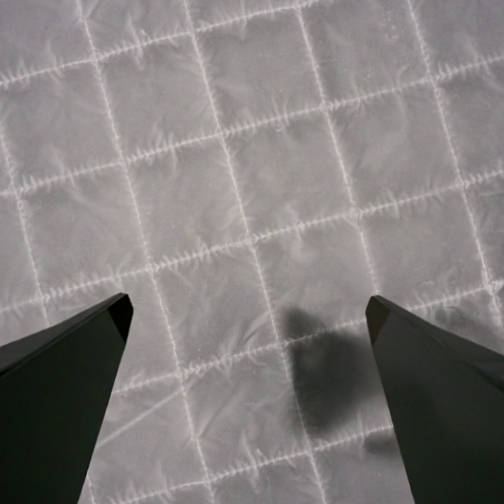

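Emit:
{"op": "execute_actions", "data": {
  "actions": [
    {"rows":[[-0.122,0.814,0.600,-0.654,0,0,0.455,-0.3,0.5,0.5,-0.6,0,0,1],[-0.122,0.822,0.622,-0.662,0,0,0.455,-0.3,0.5,0.5,-0.6,0,0,1],[-0.122,0.828,0.642,-0.674,0,0,0.455,-0.3,0.5,0.5,-0.6,0,0,1],[-0.122,0.834,0.663,-0.689,0,0,0.455,-0.3,0.5,0.5,-0.6,0,0,1],[-0.122,0.841,0.681,-0.706,0,0,0.455,-0.3,0.5,0.5,-0.6,0,0,1],[-0.122,0.850,0.702,-0.721,0,0,0.455,-0.3,0.5,0.5,-0.6,0,0,1],[-0.123,0.861,0.726,-0.738,0,0,0.455,-0.3,0.5,0.5,-0.6,0,0,1],[-0.128,0.873,0.753,-0.755,0,0,0.455,-0.3,0.5,0.5,-0.6,0,0,1],[-0.134,0.886,0.783,-0.773,0,0,0.455,-0.3,0.5,0.5,-0.6,0,0,1],[-0.143,0.900,0.815,-0.792,0,0,0.455,-0.3,0.5,0.5,-0.6,0,0,1],[-0.155,0.916,0.849,-0.812,0,0,0.455,-0.3,0.5,0.5,-0.6,0,0,1],[-0.168,0.933,0.884,-0.832,0,0,0.455,-0.3,0.5,0.5,-0.6,0,0,1],[-0.184,0.950,0.922,-0.852,0,0,0.455,-0.3,0.5,0.5,-0.6,0,0,1],[-0.201,0.969,0.961,-0.872,0,0,0.455,-0.3,0.5,0.5,-0.6,0,0,1],[-0.221,0.989,1.001,-0.891,0,0,0.455,-0.3,0.5,0.5,-0.6,0,0,1]],"steps":15}
  ],
  "pictures": false
}}

Emit:
{"op": "execute_actions", "data": {
  "actions": [
    {"rows":[[-0.242,1.010,1.041,-0.911,0,0,0.455,-0.3,0.5,0.5,-0.6,0,0,1],[-0.264,1.031,1.083,-0.930,0,0,0.455,-0.3,0.5,0.5,-0.6,0,0,1],[-0.288,1.054,1.125,-0.948,0,0,0.455,-0.3,0.5,0.5,-0.6,0,0,1],[-0.313,1.077,1.167,-0.965,0,0,0.455,-0.3,0.5,0.5,-0.6,0,0,1],[-0.339,1.101,1.209,-0.982,0,0,0.455,-0.3,0.5,0.5,-0.6,0,0,1],[-0.365,1.125,1.251,-0.997,0,0,0.455,-0.3,0.5,0.5,-0.6,0,0,1],[-0.393,1.150,1.292,-1.010,0,0,0.455,-0.3,0.5,0.5,-0.6,0,0,1],[-0.422,1.175,1.333,-1.022,0,0,0.455,-0.3,0.5,0.5,-0.6,0,0,1],[-0.451,1.201,1.372,-1.033,0,0,0.455,-0.3,0.5,0.5,-0.6,0,0,1],[-0.480,1.227,1.411,-1.041,0,0,0.455,-0.3,0.5,0.5,-0.6,0,0,1],[-0.510,1.253,1.447,-1.047,0,0,0.455,-0.3,0.5,0.5,-0.6,0,0,1],[-0.540,1.280,1.483,-1.051,0,0,0.455,-0.3,0.5,0.5,-0.6,0,0,1],[-0.569,1.307,1.516,-1.052,0,0,0.455,-0.3,0.5,0.5,-0.6,0,0,1],[-0.599,1.334,1.547,-1.052,0,0,0.455,-0.3,0.5,0.5,-0.6,0,0,1],[-0.628,1.361,1.575,-1.052,0,0,0.455,-0.3,0.5,0.5,-0.6,0,0,1]],"steps":15}
  ],
  "pictures": false
}}

Emit:
{"op": "execute_actions", "data": {
  "actions": [
    {"rows":[[-0.657,1.388,1.602,-1.052,0,0,0.455,-0.3,0.5,0.5,-0.6,0,0,1],[-0.686,1.415,1.629,-1.052,0,0,0.455,-0.3,0.5,0.5,-0.6,0,0,1],[-0.714,1.442,1.656,-1.052,0,0,0.455,-0.3,0.5,0.5,-0.6,0,0,1],[-0.741,1.469,1.683,-1.052,0,0,0.455,-0.3,0.5,0.5,-0.6,0,0,1],[-0.767,1.495,1.710,-1.052,0,0,0.455,-0.3,0.5,0.5,-0.6,0,0,1],[-0.791,1.521,1.736,-1.052,0,0,0.455,-0.3,0.5,0.5,-0.6,0,0,1],[-0.815,1.547,1.762,-1.052,0,0,0.455,-0.3,0.5,0.5,-0.6,0,0,1],[-0.838,1.572,1.788,-1.052,0,0,0.455,-0.3,0.5,0.5,-0.6,0,0,1],[-0.858,1.597,1.812,-1.052,0,0,0.455,-0.3,0.5,0.5,-0.6,0,0,1],[-0.878,1.621,1.837,-1.052,0,0,0.455,-0.3,0.5,0.5,-0.6,0,0,1],[-0.895,1.645,1.861,-1.052,0,0,0.455,-0.3,0.5,0.5,-0.6,0,0,1],[-0.911,1.668,1.884,-1.052,0,0,0.455,-0.3,0.5,0.5,-0.6,0,0,1],[-0.924,1.691,1.907,-1.052,0,0,0.455,-0.3,0.5,0.5,-0.6,0,0,1],[-0.936,1.712,1.928,-1.052,0,0,0.455,-0.3,0.5,0.5,-0.6,0,0,1],[-0.945,1.733,1.949,-1.052,0,0,0.455,-0.3,0.5,0.5,-0.6,0,0,1]],"steps":15}
  ],
  "pictures": false
}}

Emit:
{"op": "execute_actions", "data": {
  "actions": [
    {"rows":[[-0.952,1.753,1.969,-1.052,0,0,0.455,-0.3,0.5,0.5,-0.6,0,0,1],[-0.956,1.772,1.988,-1.052,0,0,0.455,-0.3,0.5,0.5,-0.6,0,0,1],[-0.957,1.790,2.006,-1.052,0,0,0.455,-0.3,0.5,0.5,-0.6,0,0,1],[-0.957,1.806,2.023,-1.052,0,0,0.455,-0.3,0.5,0.5,-0.6,0,0,1],[-0.957,1.822,2.038,-1.050,0,0,0.455,-0.3,0.5,0.5,-0.6,0,0,1],[-0.957,1.836,2.053,-1.045,0,0,0.455,-0.3,0.5,0.5,-0.6,0,0,1],[-0.957,1.849,2.066,-1.037,0,0,0.455,-0.3,0.5,0.5,-0.6,0,0,1],[-0.957,1.861,2.076,-1.027,0,0,0.455,-0.3,0.5,0.5,-0.6,0,0,1],[-0.957,1.872,2.082,-1.014,0,0,0.455,-0.3,0.5,0.5,-0.6,0,0,1],[-0.957,1.881,2.083,-0.998,0,0,0.455,-0.3,0.5,0.5,-0.6,0,0,1],[-0.957,1.888,2.080,-0.980,0,0,0.455,-0.3,0.5,0.5,-0.6,0,0,1],[-0.957,1.894,2.073,-0.961,0,0,0.455,-0.3,0.5,0.5,-0.6,0,0,1],[-0.957,1.898,2.062,-0.940,0,0,0.455,-0.3,0.5,0.5,-0.6,0,0,1],[-0.957,1.901,2.048,-0.917,0,0,0.455,-0.3,0.5,0.5,-0.6,0,0,1],[-0.957,1.902,2.029,-0.894,0,0,0.455,-0.3,0.5,0.5,-0.6,0,0,1]],"steps":15}
  ],
  "pictures": false
}}

Emit:
{"op": "execute_actions", "data": {
  "actions": [
    {"rows":[[-0.957,1.902,2.008,-0.869,0,0,0.455,-0.3,0.5,0.5,-0.6,0,0,1],[-0.957,1.902,1.986,-0.844,0,0,0.455,-0.3,0.5,0.5,-0.6,0,0,1],[-0.957,1.902,1.963,-0.818,0,0,0.455,-0.3,0.5,0.5,-0.6,0,0,1],[-0.957,1.902,1.939,-0.792,0,0,0.455,-0.3,0.5,0.5,-0.6,0,0,1],[-0.957,1.902,1.914,-0.766,0,0,0.455,-0.3,0.5,0.5,-0.6,0,0,1],[-0.957,1.902,1.889,-0.740,0,0,0.455,-0.3,0.5,0.5,-0.6,0,0,1],[-0.957,1.902,1.863,-0.715,0,0,0.455,-0.3,0.5,0.5,-0.6,0,0,1],[-0.957,1.902,1.838,-0.690,0,0,0.455,-0.3,0.5,0.5,-0.6,0,0,1],[-0.957,1.902,1.812,-0.667,0,0,0.455,-0.3,0.5,0.5,-0.6,0,0,1],[-0.957,1.902,1.787,-0.644,0,0,0.455,-0.3,0.5,0.5,-0.6,0,0,1],[-0.957,1.902,1.763,-0.623,0,0,0.455,-0.3,0.5,0.5,-0.6,0,0,1],[-0.957,1.902,1.740,-0.604,0,0,0.455,-0.3,0.5,0.5,-0.6,0,0,1],[-0.957,1.902,1.718,-0.586,0,0,0.455,-0.3,0.5,0.5,-0.6,0,0,1],[-0.957,1.902,1.697,-0.571,0,0,0.455,-0.3,0.5,0.5,-0.6,0,0,1],[-0.957,1.902,1.678,-0.557,0,0,0.455,-0.3,0.5,0.5,-0.6,0,0,1]],"steps":15}
  ],
  "pictures": false
}}

Emit:
{"op": "execute_actions", "data": {
  "actions": [
    {"rows":[[-0.957,1.902,1.660,-0.547,0,0,0.455,-0.3,0.5,0.5,-0.6,0,0,1],[-0.957,1.902,1.645,-0.539,0,0,0.455,-0.3,0.5,0.5,-0.6,0,0,1],[-0.957,1.902,1.632,-0.534,0,0,0.455,-0.3,0.5,0.5,-0.6,0,0,1],[-0.957,1.902,1.621,-0.532,0,0,0.455,-0.3,0.5,0.5,-0.6,0,0,1],[-0.957,1.902,1.614,-0.532,0,0,0.455,-0.3,0.5,0.5,-0.6,0,0,1],[-0.957,1.902,1.609,-0.532,0,0,0.455,-0.3,0.5,0.5,-0.6,0,0,1],[-0.957,1.902,1.607,-0.532,0,0,0.455,-0.3,0.5,0.5,-0.6,0,0,1]],"steps":13}
  ],
  "pictures": true
}}

Scene clock: 1166.30 s of 5400.00 s.
left_arm: end_effector_position=(+0.1975, +0.3543, +0.1529) grip_measured=+0.479 end_effector_quat_wxyz=(+0.327, -0.002, +0.945, +0.003) | right_arm: end_effector_position=(+0.1539, -0.4020, +0.1195) grip_measured=+0.984 end_effector_quat_wxyz=(+0.446, +0.123, +0.884, -0.067)
Joint positions: left_arm=[-0.183  0.948  0.895 -0.852 -0.002  0.005  0.065] | right_arm=[-0.291  0.514  0.505 -0.627  0.008 -0.005  0.087]
Joint velocities: left_arm=[-0.496  0.549  1.155 -0.52  -0.037 -0.081 -0.001] | right_arm=[-0.007 -0.002  0.002  0.037  0.066 -0.081 -0.   ]
Motor temperatures (°C, as the motors report them): left_arm=[22 36 35 37 21 19] | right_arm=[19 20 33 34 22 19]
Steps of this call (steps 1 to 15: the robot went on to your last target; steps 16 to 90: nothing new was sent; then 117.00 s passed at rest; steps 91 to 105: all 15 steps of this action). Readings (joint positions):
91: left_arm=[-0.130 0.827 0.595 -0.676 0.000 0.005] | right_arm=[-0.291 0.514 0.505 -0.627 0.008 -0.005]
92: left_arm=[-0.130 0.827 0.595 -0.676 0.000 0.005] | right_arm=[-0.291 0.514 0.505 -0.627 0.008 -0.005]
94: left_arm=[-0.130 0.827 0.602 -0.684 0.000 0.005] | right_arm=[-0.291 0.514 0.505 -0.627 0.008 -0.005]
98: left_arm=[-0.130 0.844 0.665 -0.743 0.000 0.005] | right_arm=[-0.291 0.514 0.505 -0.627 0.008 -0.005]
105: the state above

Scene clock: 1166.80 s of 5400.00 s.
left_arm: end_effector_position=(+0.2507, +0.2374, +0.2553) grip_measured=+0.479 end_effector_quat_wxyz=(+0.339, +0.178, +0.922, -0.063) | right_arm: end_effector_position=(+0.1539, -0.4020, +0.1195) grip_measured=+0.984 end_effector_quat_wxyz=(+0.446, +0.123, +0.884, -0.067)
Joint positions: left_arm=[-0.571  1.305  1.491 -1.052 -0.004  0.003  0.065] | right_arm=[-0.291  0.514  0.505 -0.627  0.008 -0.005  0.087]
Joint velocities: left_arm=[-0.818  0.764  0.916 -0.125 -0.051  0.007 -0.001] | right_arm=[-0.007 -0.012  0.012  0.022 -0.066  0.022  0.   ]
Motor temperatures (°C, as the motors report them): left_arm=[22 36 35 37 21 19] | right_arm=[19 20 33 34 22 19]
Steps of this call (steps 1 to 15: all 15 steps of this action). Readings (joint positions):
1: left_arm=[-0.201 0.967 0.935 -0.869 -0.003 0.005] | right_arm=[-0.291 0.514 0.505 -0.627 0.008 -0.005]
2: left_arm=[-0.221 0.986 0.976 -0.886 -0.003 0.005] | right_arm=[-0.291 0.514 0.505 -0.627 0.008 -0.005]
4: left_arm=[-0.265 1.029 1.059 -0.920 -0.003 0.004] | right_arm=[-0.291 0.514 0.505 -0.627 0.008 -0.005]
8: left_arm=[-0.368 1.124 1.228 -0.984 -0.004 0.004] | right_arm=[-0.291 0.514 0.505 -0.627 0.008 -0.005]
15: the state above

Scene clock: 1167.30 s of 5400.00 s.
left_arm: end_effector_position=(+0.2653, +0.0807, +0.2554) grip_measured=+0.479 end_effector_quat_wxyz=(+0.307, +0.339, +0.882, -0.116) | right_arm: end_effector_position=(+0.1539, -0.4020, +0.1195) grip_measured=+0.984 end_effector_quat_wxyz=(+0.446, +0.123, +0.884, -0.067)
Joint positions: left_arm=[-0.922  1.699  1.874 -1.077 -0.002  0.003  0.065] | right_arm=[-0.291  0.514  0.505 -0.627  0.008 -0.005  0.087]
Joint velocities: left_arm=[-0.369  0.623  0.637  0.007 -0.081  0.022  0.   ] | right_arm=[-0.002 -0.012 -0.002 -0.007  0.007 -0.037 -0.001]
Motor temperatures (°C, as the motors report them): left_arm=[22 36 35 37 21 19] | right_arm=[19 20 33 34 22 19]
Steps of this call (steps 1 to 15: all 15 steps of this action). Readings (joint positions):
1: left_arm=[-0.600 1.332 1.521 -1.055 -0.004 0.003] | right_arm=[-0.291 0.514 0.505 -0.627 0.008 -0.005]
2: left_arm=[-0.629 1.360 1.550 -1.058 -0.004 0.003] | right_arm=[-0.291 0.514 0.505 -0.627 0.008 -0.005]
4: left_arm=[-0.686 1.415 1.604 -1.062 -0.004 0.003] | right_arm=[-0.291 0.514 0.505 -0.627 0.008 -0.005]
8: left_arm=[-0.791 1.527 1.707 -1.070 -0.003 0.003] | right_arm=[-0.291 0.514 0.505 -0.627 0.008 -0.005]
15: the state above

Scene clock: 1167.80 s of 5400.00 s.
left_arm: end_effector_position=(+0.2982, +0.0299, +0.2353) grip_measured=+0.479 end_effector_quat_wxyz=(+0.310, +0.353, +0.874, -0.124) | right_arm: end_effector_position=(+0.1539, -0.4020, +0.1195) grip_measured=+0.984 end_effector_quat_wxyz=(+0.446, +0.123, +0.884, -0.067)
Joint positions: left_arm=[-0.955  1.902  2.037 -1.025  0.001  0.003  0.065] | right_arm=[-0.291  0.514  0.505 -0.627  0.008 -0.005  0.087]
Joint velocities: left_arm=[-0.012  0.125 -0.085  0.462 -0.11  -0.066 -0.   ] | right_arm=[ 0.007  0.002 -0.017 -0.037  0.037  0.066  0.001]
Motor temperatures (°C, as the motors report them): left_arm=[22 36 35 37 21 19] | right_arm=[19 20 33 34 22 19]
Steps of this call (steps 1 to 15: all 15 steps of this action). Readings (joint positions):
1: left_arm=[-0.933 1.720 1.896 -1.078 -0.002 0.003] | right_arm=[-0.291 0.514 0.505 -0.627 0.008 -0.005]
2: left_arm=[-0.943 1.741 1.916 -1.078 -0.001 0.003] | right_arm=[-0.291 0.514 0.505 -0.627 0.008 -0.005]
4: left_arm=[-0.953 1.779 1.954 -1.079 0.000 0.003] | right_arm=[-0.291 0.514 0.505 -0.627 0.008 -0.005]
8: left_arm=[-0.955 1.843 2.016 -1.079 0.001 0.003] | right_arm=[-0.291 0.514 0.505 -0.627 0.008 -0.005]
15: the state above

Scene clock: 1168.30 s of 5400.00 s.
left_arm: end_effector_position=(+0.3104, +0.0182, +0.1536) grip_measured=+0.479 end_effector_quat_wxyz=(+0.308, +0.353, +0.875, -0.123) | right_arm: end_effector_position=(+0.1539, -0.4020, +0.1195) grip_measured=+0.984 end_effector_quat_wxyz=(+0.446, +0.123, +0.884, -0.067)
Joint positions: left_arm=[-0.955  1.905  1.711 -0.701  0.001  0.003  0.065] | right_arm=[-0.291  0.514  0.505 -0.627  0.008 -0.005  0.087]
Joint velocities: left_arm=[-0.002  0.002 -0.618  0.535 -0.007 -0.125 -0.001] | right_arm=[-0.007  0.012  0.017 -0.037  0.007 -0.007 -0.001]
Motor temperatures (°C, as the motors report them): left_arm=[22 36 35 37 21 19] | right_arm=[19 20 33 34 22 19]
Steps of this call (steps 1 to 15: all 15 steps of this action). Readings (joint positions):
1: left_arm=[-0.955 1.905 2.030 -1.007 0.001 0.003] | right_arm=[-0.291 0.514 0.505 -0.627 0.008 -0.005]
2: left_arm=[-0.955 1.905 2.017 -0.985 0.001 0.003] | right_arm=[-0.291 0.514 0.505 -0.627 0.008 -0.005]
4: left_arm=[-0.955 1.905 1.984 -0.940 0.001 0.003] | right_arm=[-0.291 0.514 0.505 -0.627 0.008 -0.005]
8: left_arm=[-0.955 1.905 1.886 -0.843 0.001 0.003] | right_arm=[-0.291 0.514 0.505 -0.627 0.008 -0.005]
15: the state above

Scene clock: 1168.73 s of 5400.00 s.
left_arm: end_effector_position=(+0.3084, +0.0201, +0.1254) grip_measured=+0.479 end_effector_quat_wxyz=(+0.302, +0.354, +0.877, -0.121) | right_arm: end_effector_position=(+0.1539, -0.4020, +0.1195) grip_measured=+0.984 end_effector_quat_wxyz=(+0.446, +0.123, +0.884, -0.067)
Joint positions: left_arm=[-0.955  1.905  1.605 -0.607  0.001  0.003  0.065] | right_arm=[-0.291  0.514  0.505 -0.627  0.008 -0.005  0.087]
Joint velocities: left_arm=[-0.012  0.007 -0.007  0.095 -0.007  0.007 -0.001] | right_arm=[-0.012  0.002 -0.002 -0.037  0.051 -0.051 -0.002]
Motor temperatures (°C, as the motors report them): left_arm=[22 36 35 37 21 19] | right_arm=[19 20 33 34 22 19]
Steps of this call (steps 1 to 13: all 13 steps of this action). Readings (joint positions):
1: left_arm=[-0.955 1.905 1.691 -0.684 0.001 0.003] | right_arm=[-0.291 0.514 0.505 -0.627 0.008 -0.005]
2: left_arm=[-0.955 1.905 1.672 -0.669 0.001 0.003] | right_arm=[-0.291 0.514 0.505 -0.627 0.008 -0.005]
4: left_arm=[-0.955 1.905 1.641 -0.645 0.001 0.003] | right_arm=[-0.291 0.514 0.505 -0.627 0.008 -0.005]
8: left_arm=[-0.955 1.905 1.608 -0.623 0.001 0.003] | right_arm=[-0.291 0.514 0.505 -0.627 0.008 -0.005]
13: the state above

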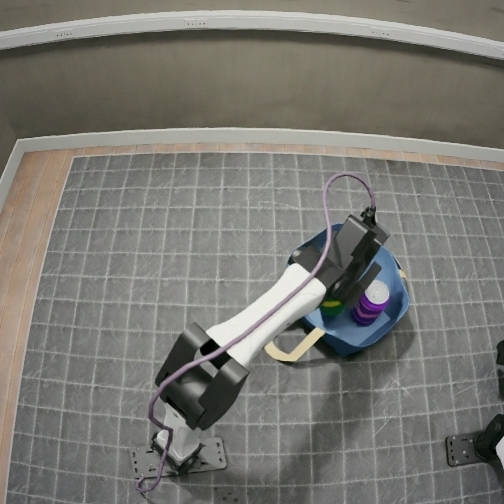

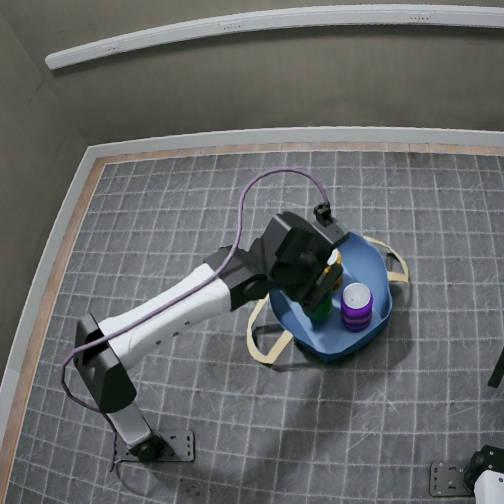

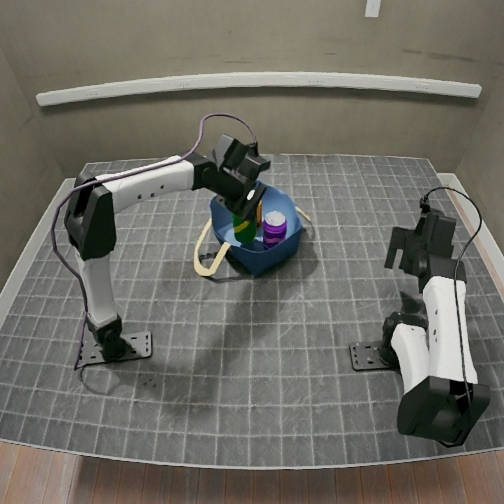

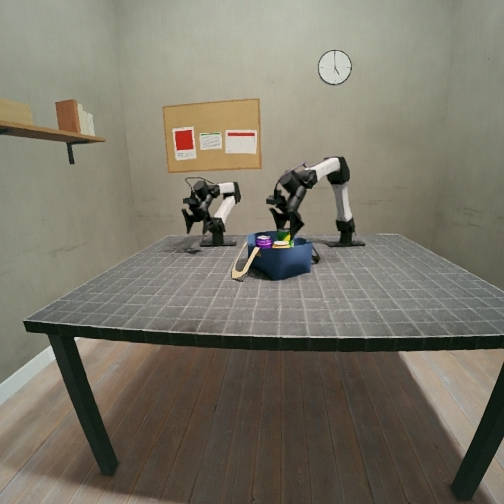

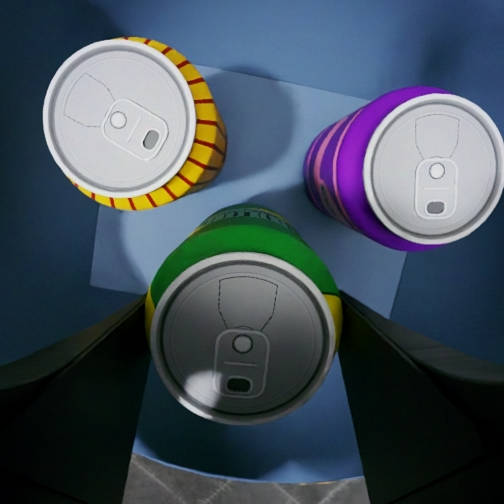

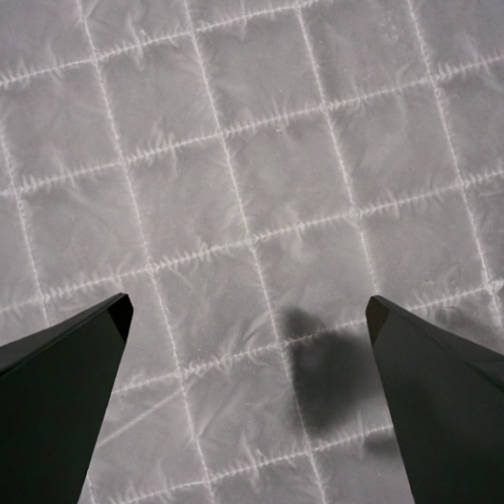

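Emit:
{"op": "execute_actions", "data": {
  "actions": [
    {"rows":[[-0.957,1.904,1.606,-0.528,0,0,0.455,-0.3,0.5,0.5,-0.6,0,0,1],[-0.957,1.907,1.604,-0.523,0,0,0.455,-0.3,0.5,0.5,-0.6,0,0,1],[-0.957,1.910,1.601,-0.517,0,0,0.455,-0.3,0.5,0.5,-0.6,0,0,1],[-0.957,1.913,1.597,-0.510,0,0,0.455,-0.3,0.5,0.5,-0.6,0,0,1],[-0.957,1.916,1.592,-0.503,0,0,0.455,-0.3,0.5,0.5,-0.6,0,0,1],[-0.957,1.919,1.587,-0.496,0,0,0.455,-0.3,0.5,0.5,-0.6,0,0,1],[-0.957,1.921,1.581,-0.489,0,0,0.455,-0.3,0.5,0.5,-0.6,0,0,1],[-0.957,1.922,1.575,-0.482,0,0,0.455,-0.3,0.5,0.5,-0.6,0,0,1],[-0.957,1.922,1.569,-0.475,0,0,0.455,-0.3,0.5,0.5,-0.6,0,0,1],[-0.957,1.922,1.563,-0.468,0,0,0.455,-0.3,0.5,0.5,-0.6,0,0,1],[-0.957,1.922,1.557,-0.461,0,0,0.455,-0.3,0.5,0.5,-0.6,0,0,1],[-0.957,1.922,1.551,-0.455,0,0,0.455,-0.3,0.5,0.5,-0.6,0,0,1],[-0.957,1.922,1.545,-0.449,0,0,0.455,-0.3,0.5,0.5,-0.6,0,0,1],[-0.957,1.922,1.539,-0.443,0,0,0.455,-0.3,0.5,0.5,-0.6,0,0,1],[-0.957,1.922,1.534,-0.438,0,0,0.455,-0.3,0.5,0.5,-0.6,0,0,1]],"steps":15}
  ],
  "pictures": false
}}

Emit:
{"op": "execute_actions", "data": {
  "actions": [
    {"rows":[[-0.957,1.922,1.529,-0.433,0,0,0.455,-0.3,0.5,0.5,-0.6,0,0,1],[-0.957,1.922,1.524,-0.429,0,0,0.455,-0.3,0.5,0.5,-0.6,0,0,1],[-0.957,1.922,1.519,-0.425,0,0,0.455,-0.3,0.5,0.5,-0.6,0,0,1],[-0.957,1.922,1.515,-0.422,0,0,0.455,-0.3,0.5,0.5,-0.6,0,0,1],[-0.957,1.922,1.511,-0.419,0,0,0.455,-0.3,0.5,0.5,-0.6,0,0,1],[-0.957,1.922,1.507,-0.417,0,0,0.455,-0.3,0.5,0.5,-0.6,0,0,1],[-0.957,1.922,1.503,-0.415,0,0,0.455,-0.3,0.5,0.5,-0.6,0,0,1],[-0.957,1.922,1.500,-0.415,0,0,0.455,-0.3,0.5,0.5,-0.6,0,0,1],[-0.957,1.922,1.497,-0.415,0,0,0.455,-0.3,0.5,0.5,-0.6,0,0,1],[-0.957,1.922,1.494,-0.415,0,0,0.455,-0.3,0.5,0.5,-0.6,0,0,1],[-0.957,1.922,1.491,-0.415,0,0,0.455,-0.3,0.5,0.5,-0.6,0,0,1]],"steps":15}
  ],
  "pictures": false
}}

Scene clock: 1203.70 s of 5400.00 s.
left_arm: end_effector_position=(+0.3101, +0.0185, +0.1014) grip_measured=+0.479 end_effector_quat_wxyz=(+0.300, +0.354, +0.877, -0.120) | right_arm: end_effector_position=(+0.1539, -0.4020, +0.1195) grip_measured=+0.984 end_effector_quat_wxyz=(+0.446, +0.123, +0.884, -0.067)
Joint positions: left_arm=[-0.955  1.929  1.543 -0.527  0.001  0.003  0.065] | right_arm=[-0.291  0.514  0.505 -0.627  0.008 -0.005  0.087]
Joint velocities: left_arm=[-0.007  0.017 -0.198  0.095 -0.022 -0.022 -0.   ] | right_arm=[-0.002  0.007  0.012 -0.037  0.081 -0.037  0.001]
Motor temperatures (°C, as the motors report them): left_arm=[21 45 37 40 21 19] | right_arm=[19 20 33 34 22 19]
Steps of this call (steps 1 to 30: the robot went on to your last target; steps 31 to 90: nothing new was sent; then 31.47 s passed at rest; steps 91 to 105: all 15 steps of this action). Readings (joint positions):
91: left_arm=[-0.955 1.905 1.605 -0.596 0.001 0.003] | right_arm=[-0.291 0.514 0.505 -0.627 0.008 -0.005]
92: left_arm=[-0.955 1.905 1.605 -0.595 0.001 0.003] | right_arm=[-0.291 0.514 0.505 -0.627 0.008 -0.005]
94: left_arm=[-0.955 1.907 1.605 -0.591 0.001 0.003] | right_arm=[-0.291 0.514 0.505 -0.627 0.008 -0.005]
98: left_arm=[-0.955 1.915 1.593 -0.562 0.001 0.003] | right_arm=[-0.291 0.514 0.505 -0.627 0.008 -0.005]
105: the state above

Scene clock: 1204.20 s of 5400.00 s.
left_arm: end_effector_position=(+0.3103, +0.0183, +0.0912) grip_measured=+0.479 end_effector_quat_wxyz=(+0.304, +0.354, +0.876, -0.122) | right_arm: end_effector_position=(+0.1539, -0.4020, +0.1195) grip_measured=+0.984 end_effector_quat_wxyz=(+0.446, +0.123, +0.884, -0.067)
Joint positions: left_arm=[-0.955  1.929  1.499 -0.473  0.001  0.003  0.065] | right_arm=[-0.291  0.514  0.505 -0.627  0.008 -0.005  0.087]
Joint velocities: left_arm=[-0.012  0.012 -0.002  0.051 -0.066 -0.066 -0.   ] | right_arm=[ 0.002 -0.012 -0.002  0.007 -0.007  0.022 -0.001]
Motor temperatures (°C, as the motors report them): left_arm=[21 45 37 40 21 19] | right_arm=[19 20 33 34 22 19]
Steps of this call (steps 1 to 15: all 15 steps of this action). Readings (joint positions):
1: left_arm=[-0.955 1.929 1.537 -0.522 0.001 0.003] | right_arm=[-0.291 0.514 0.505 -0.627 0.008 -0.005]
2: left_arm=[-0.955 1.929 1.532 -0.518 0.001 0.003] | right_arm=[-0.291 0.514 0.505 -0.627 0.008 -0.005]
4: left_arm=[-0.955 1.929 1.523 -0.509 0.001 0.003] | right_arm=[-0.291 0.514 0.505 -0.627 0.008 -0.005]
8: left_arm=[-0.955 1.929 1.509 -0.491 0.001 0.003] | right_arm=[-0.291 0.514 0.505 -0.627 0.008 -0.005]
15: the state above


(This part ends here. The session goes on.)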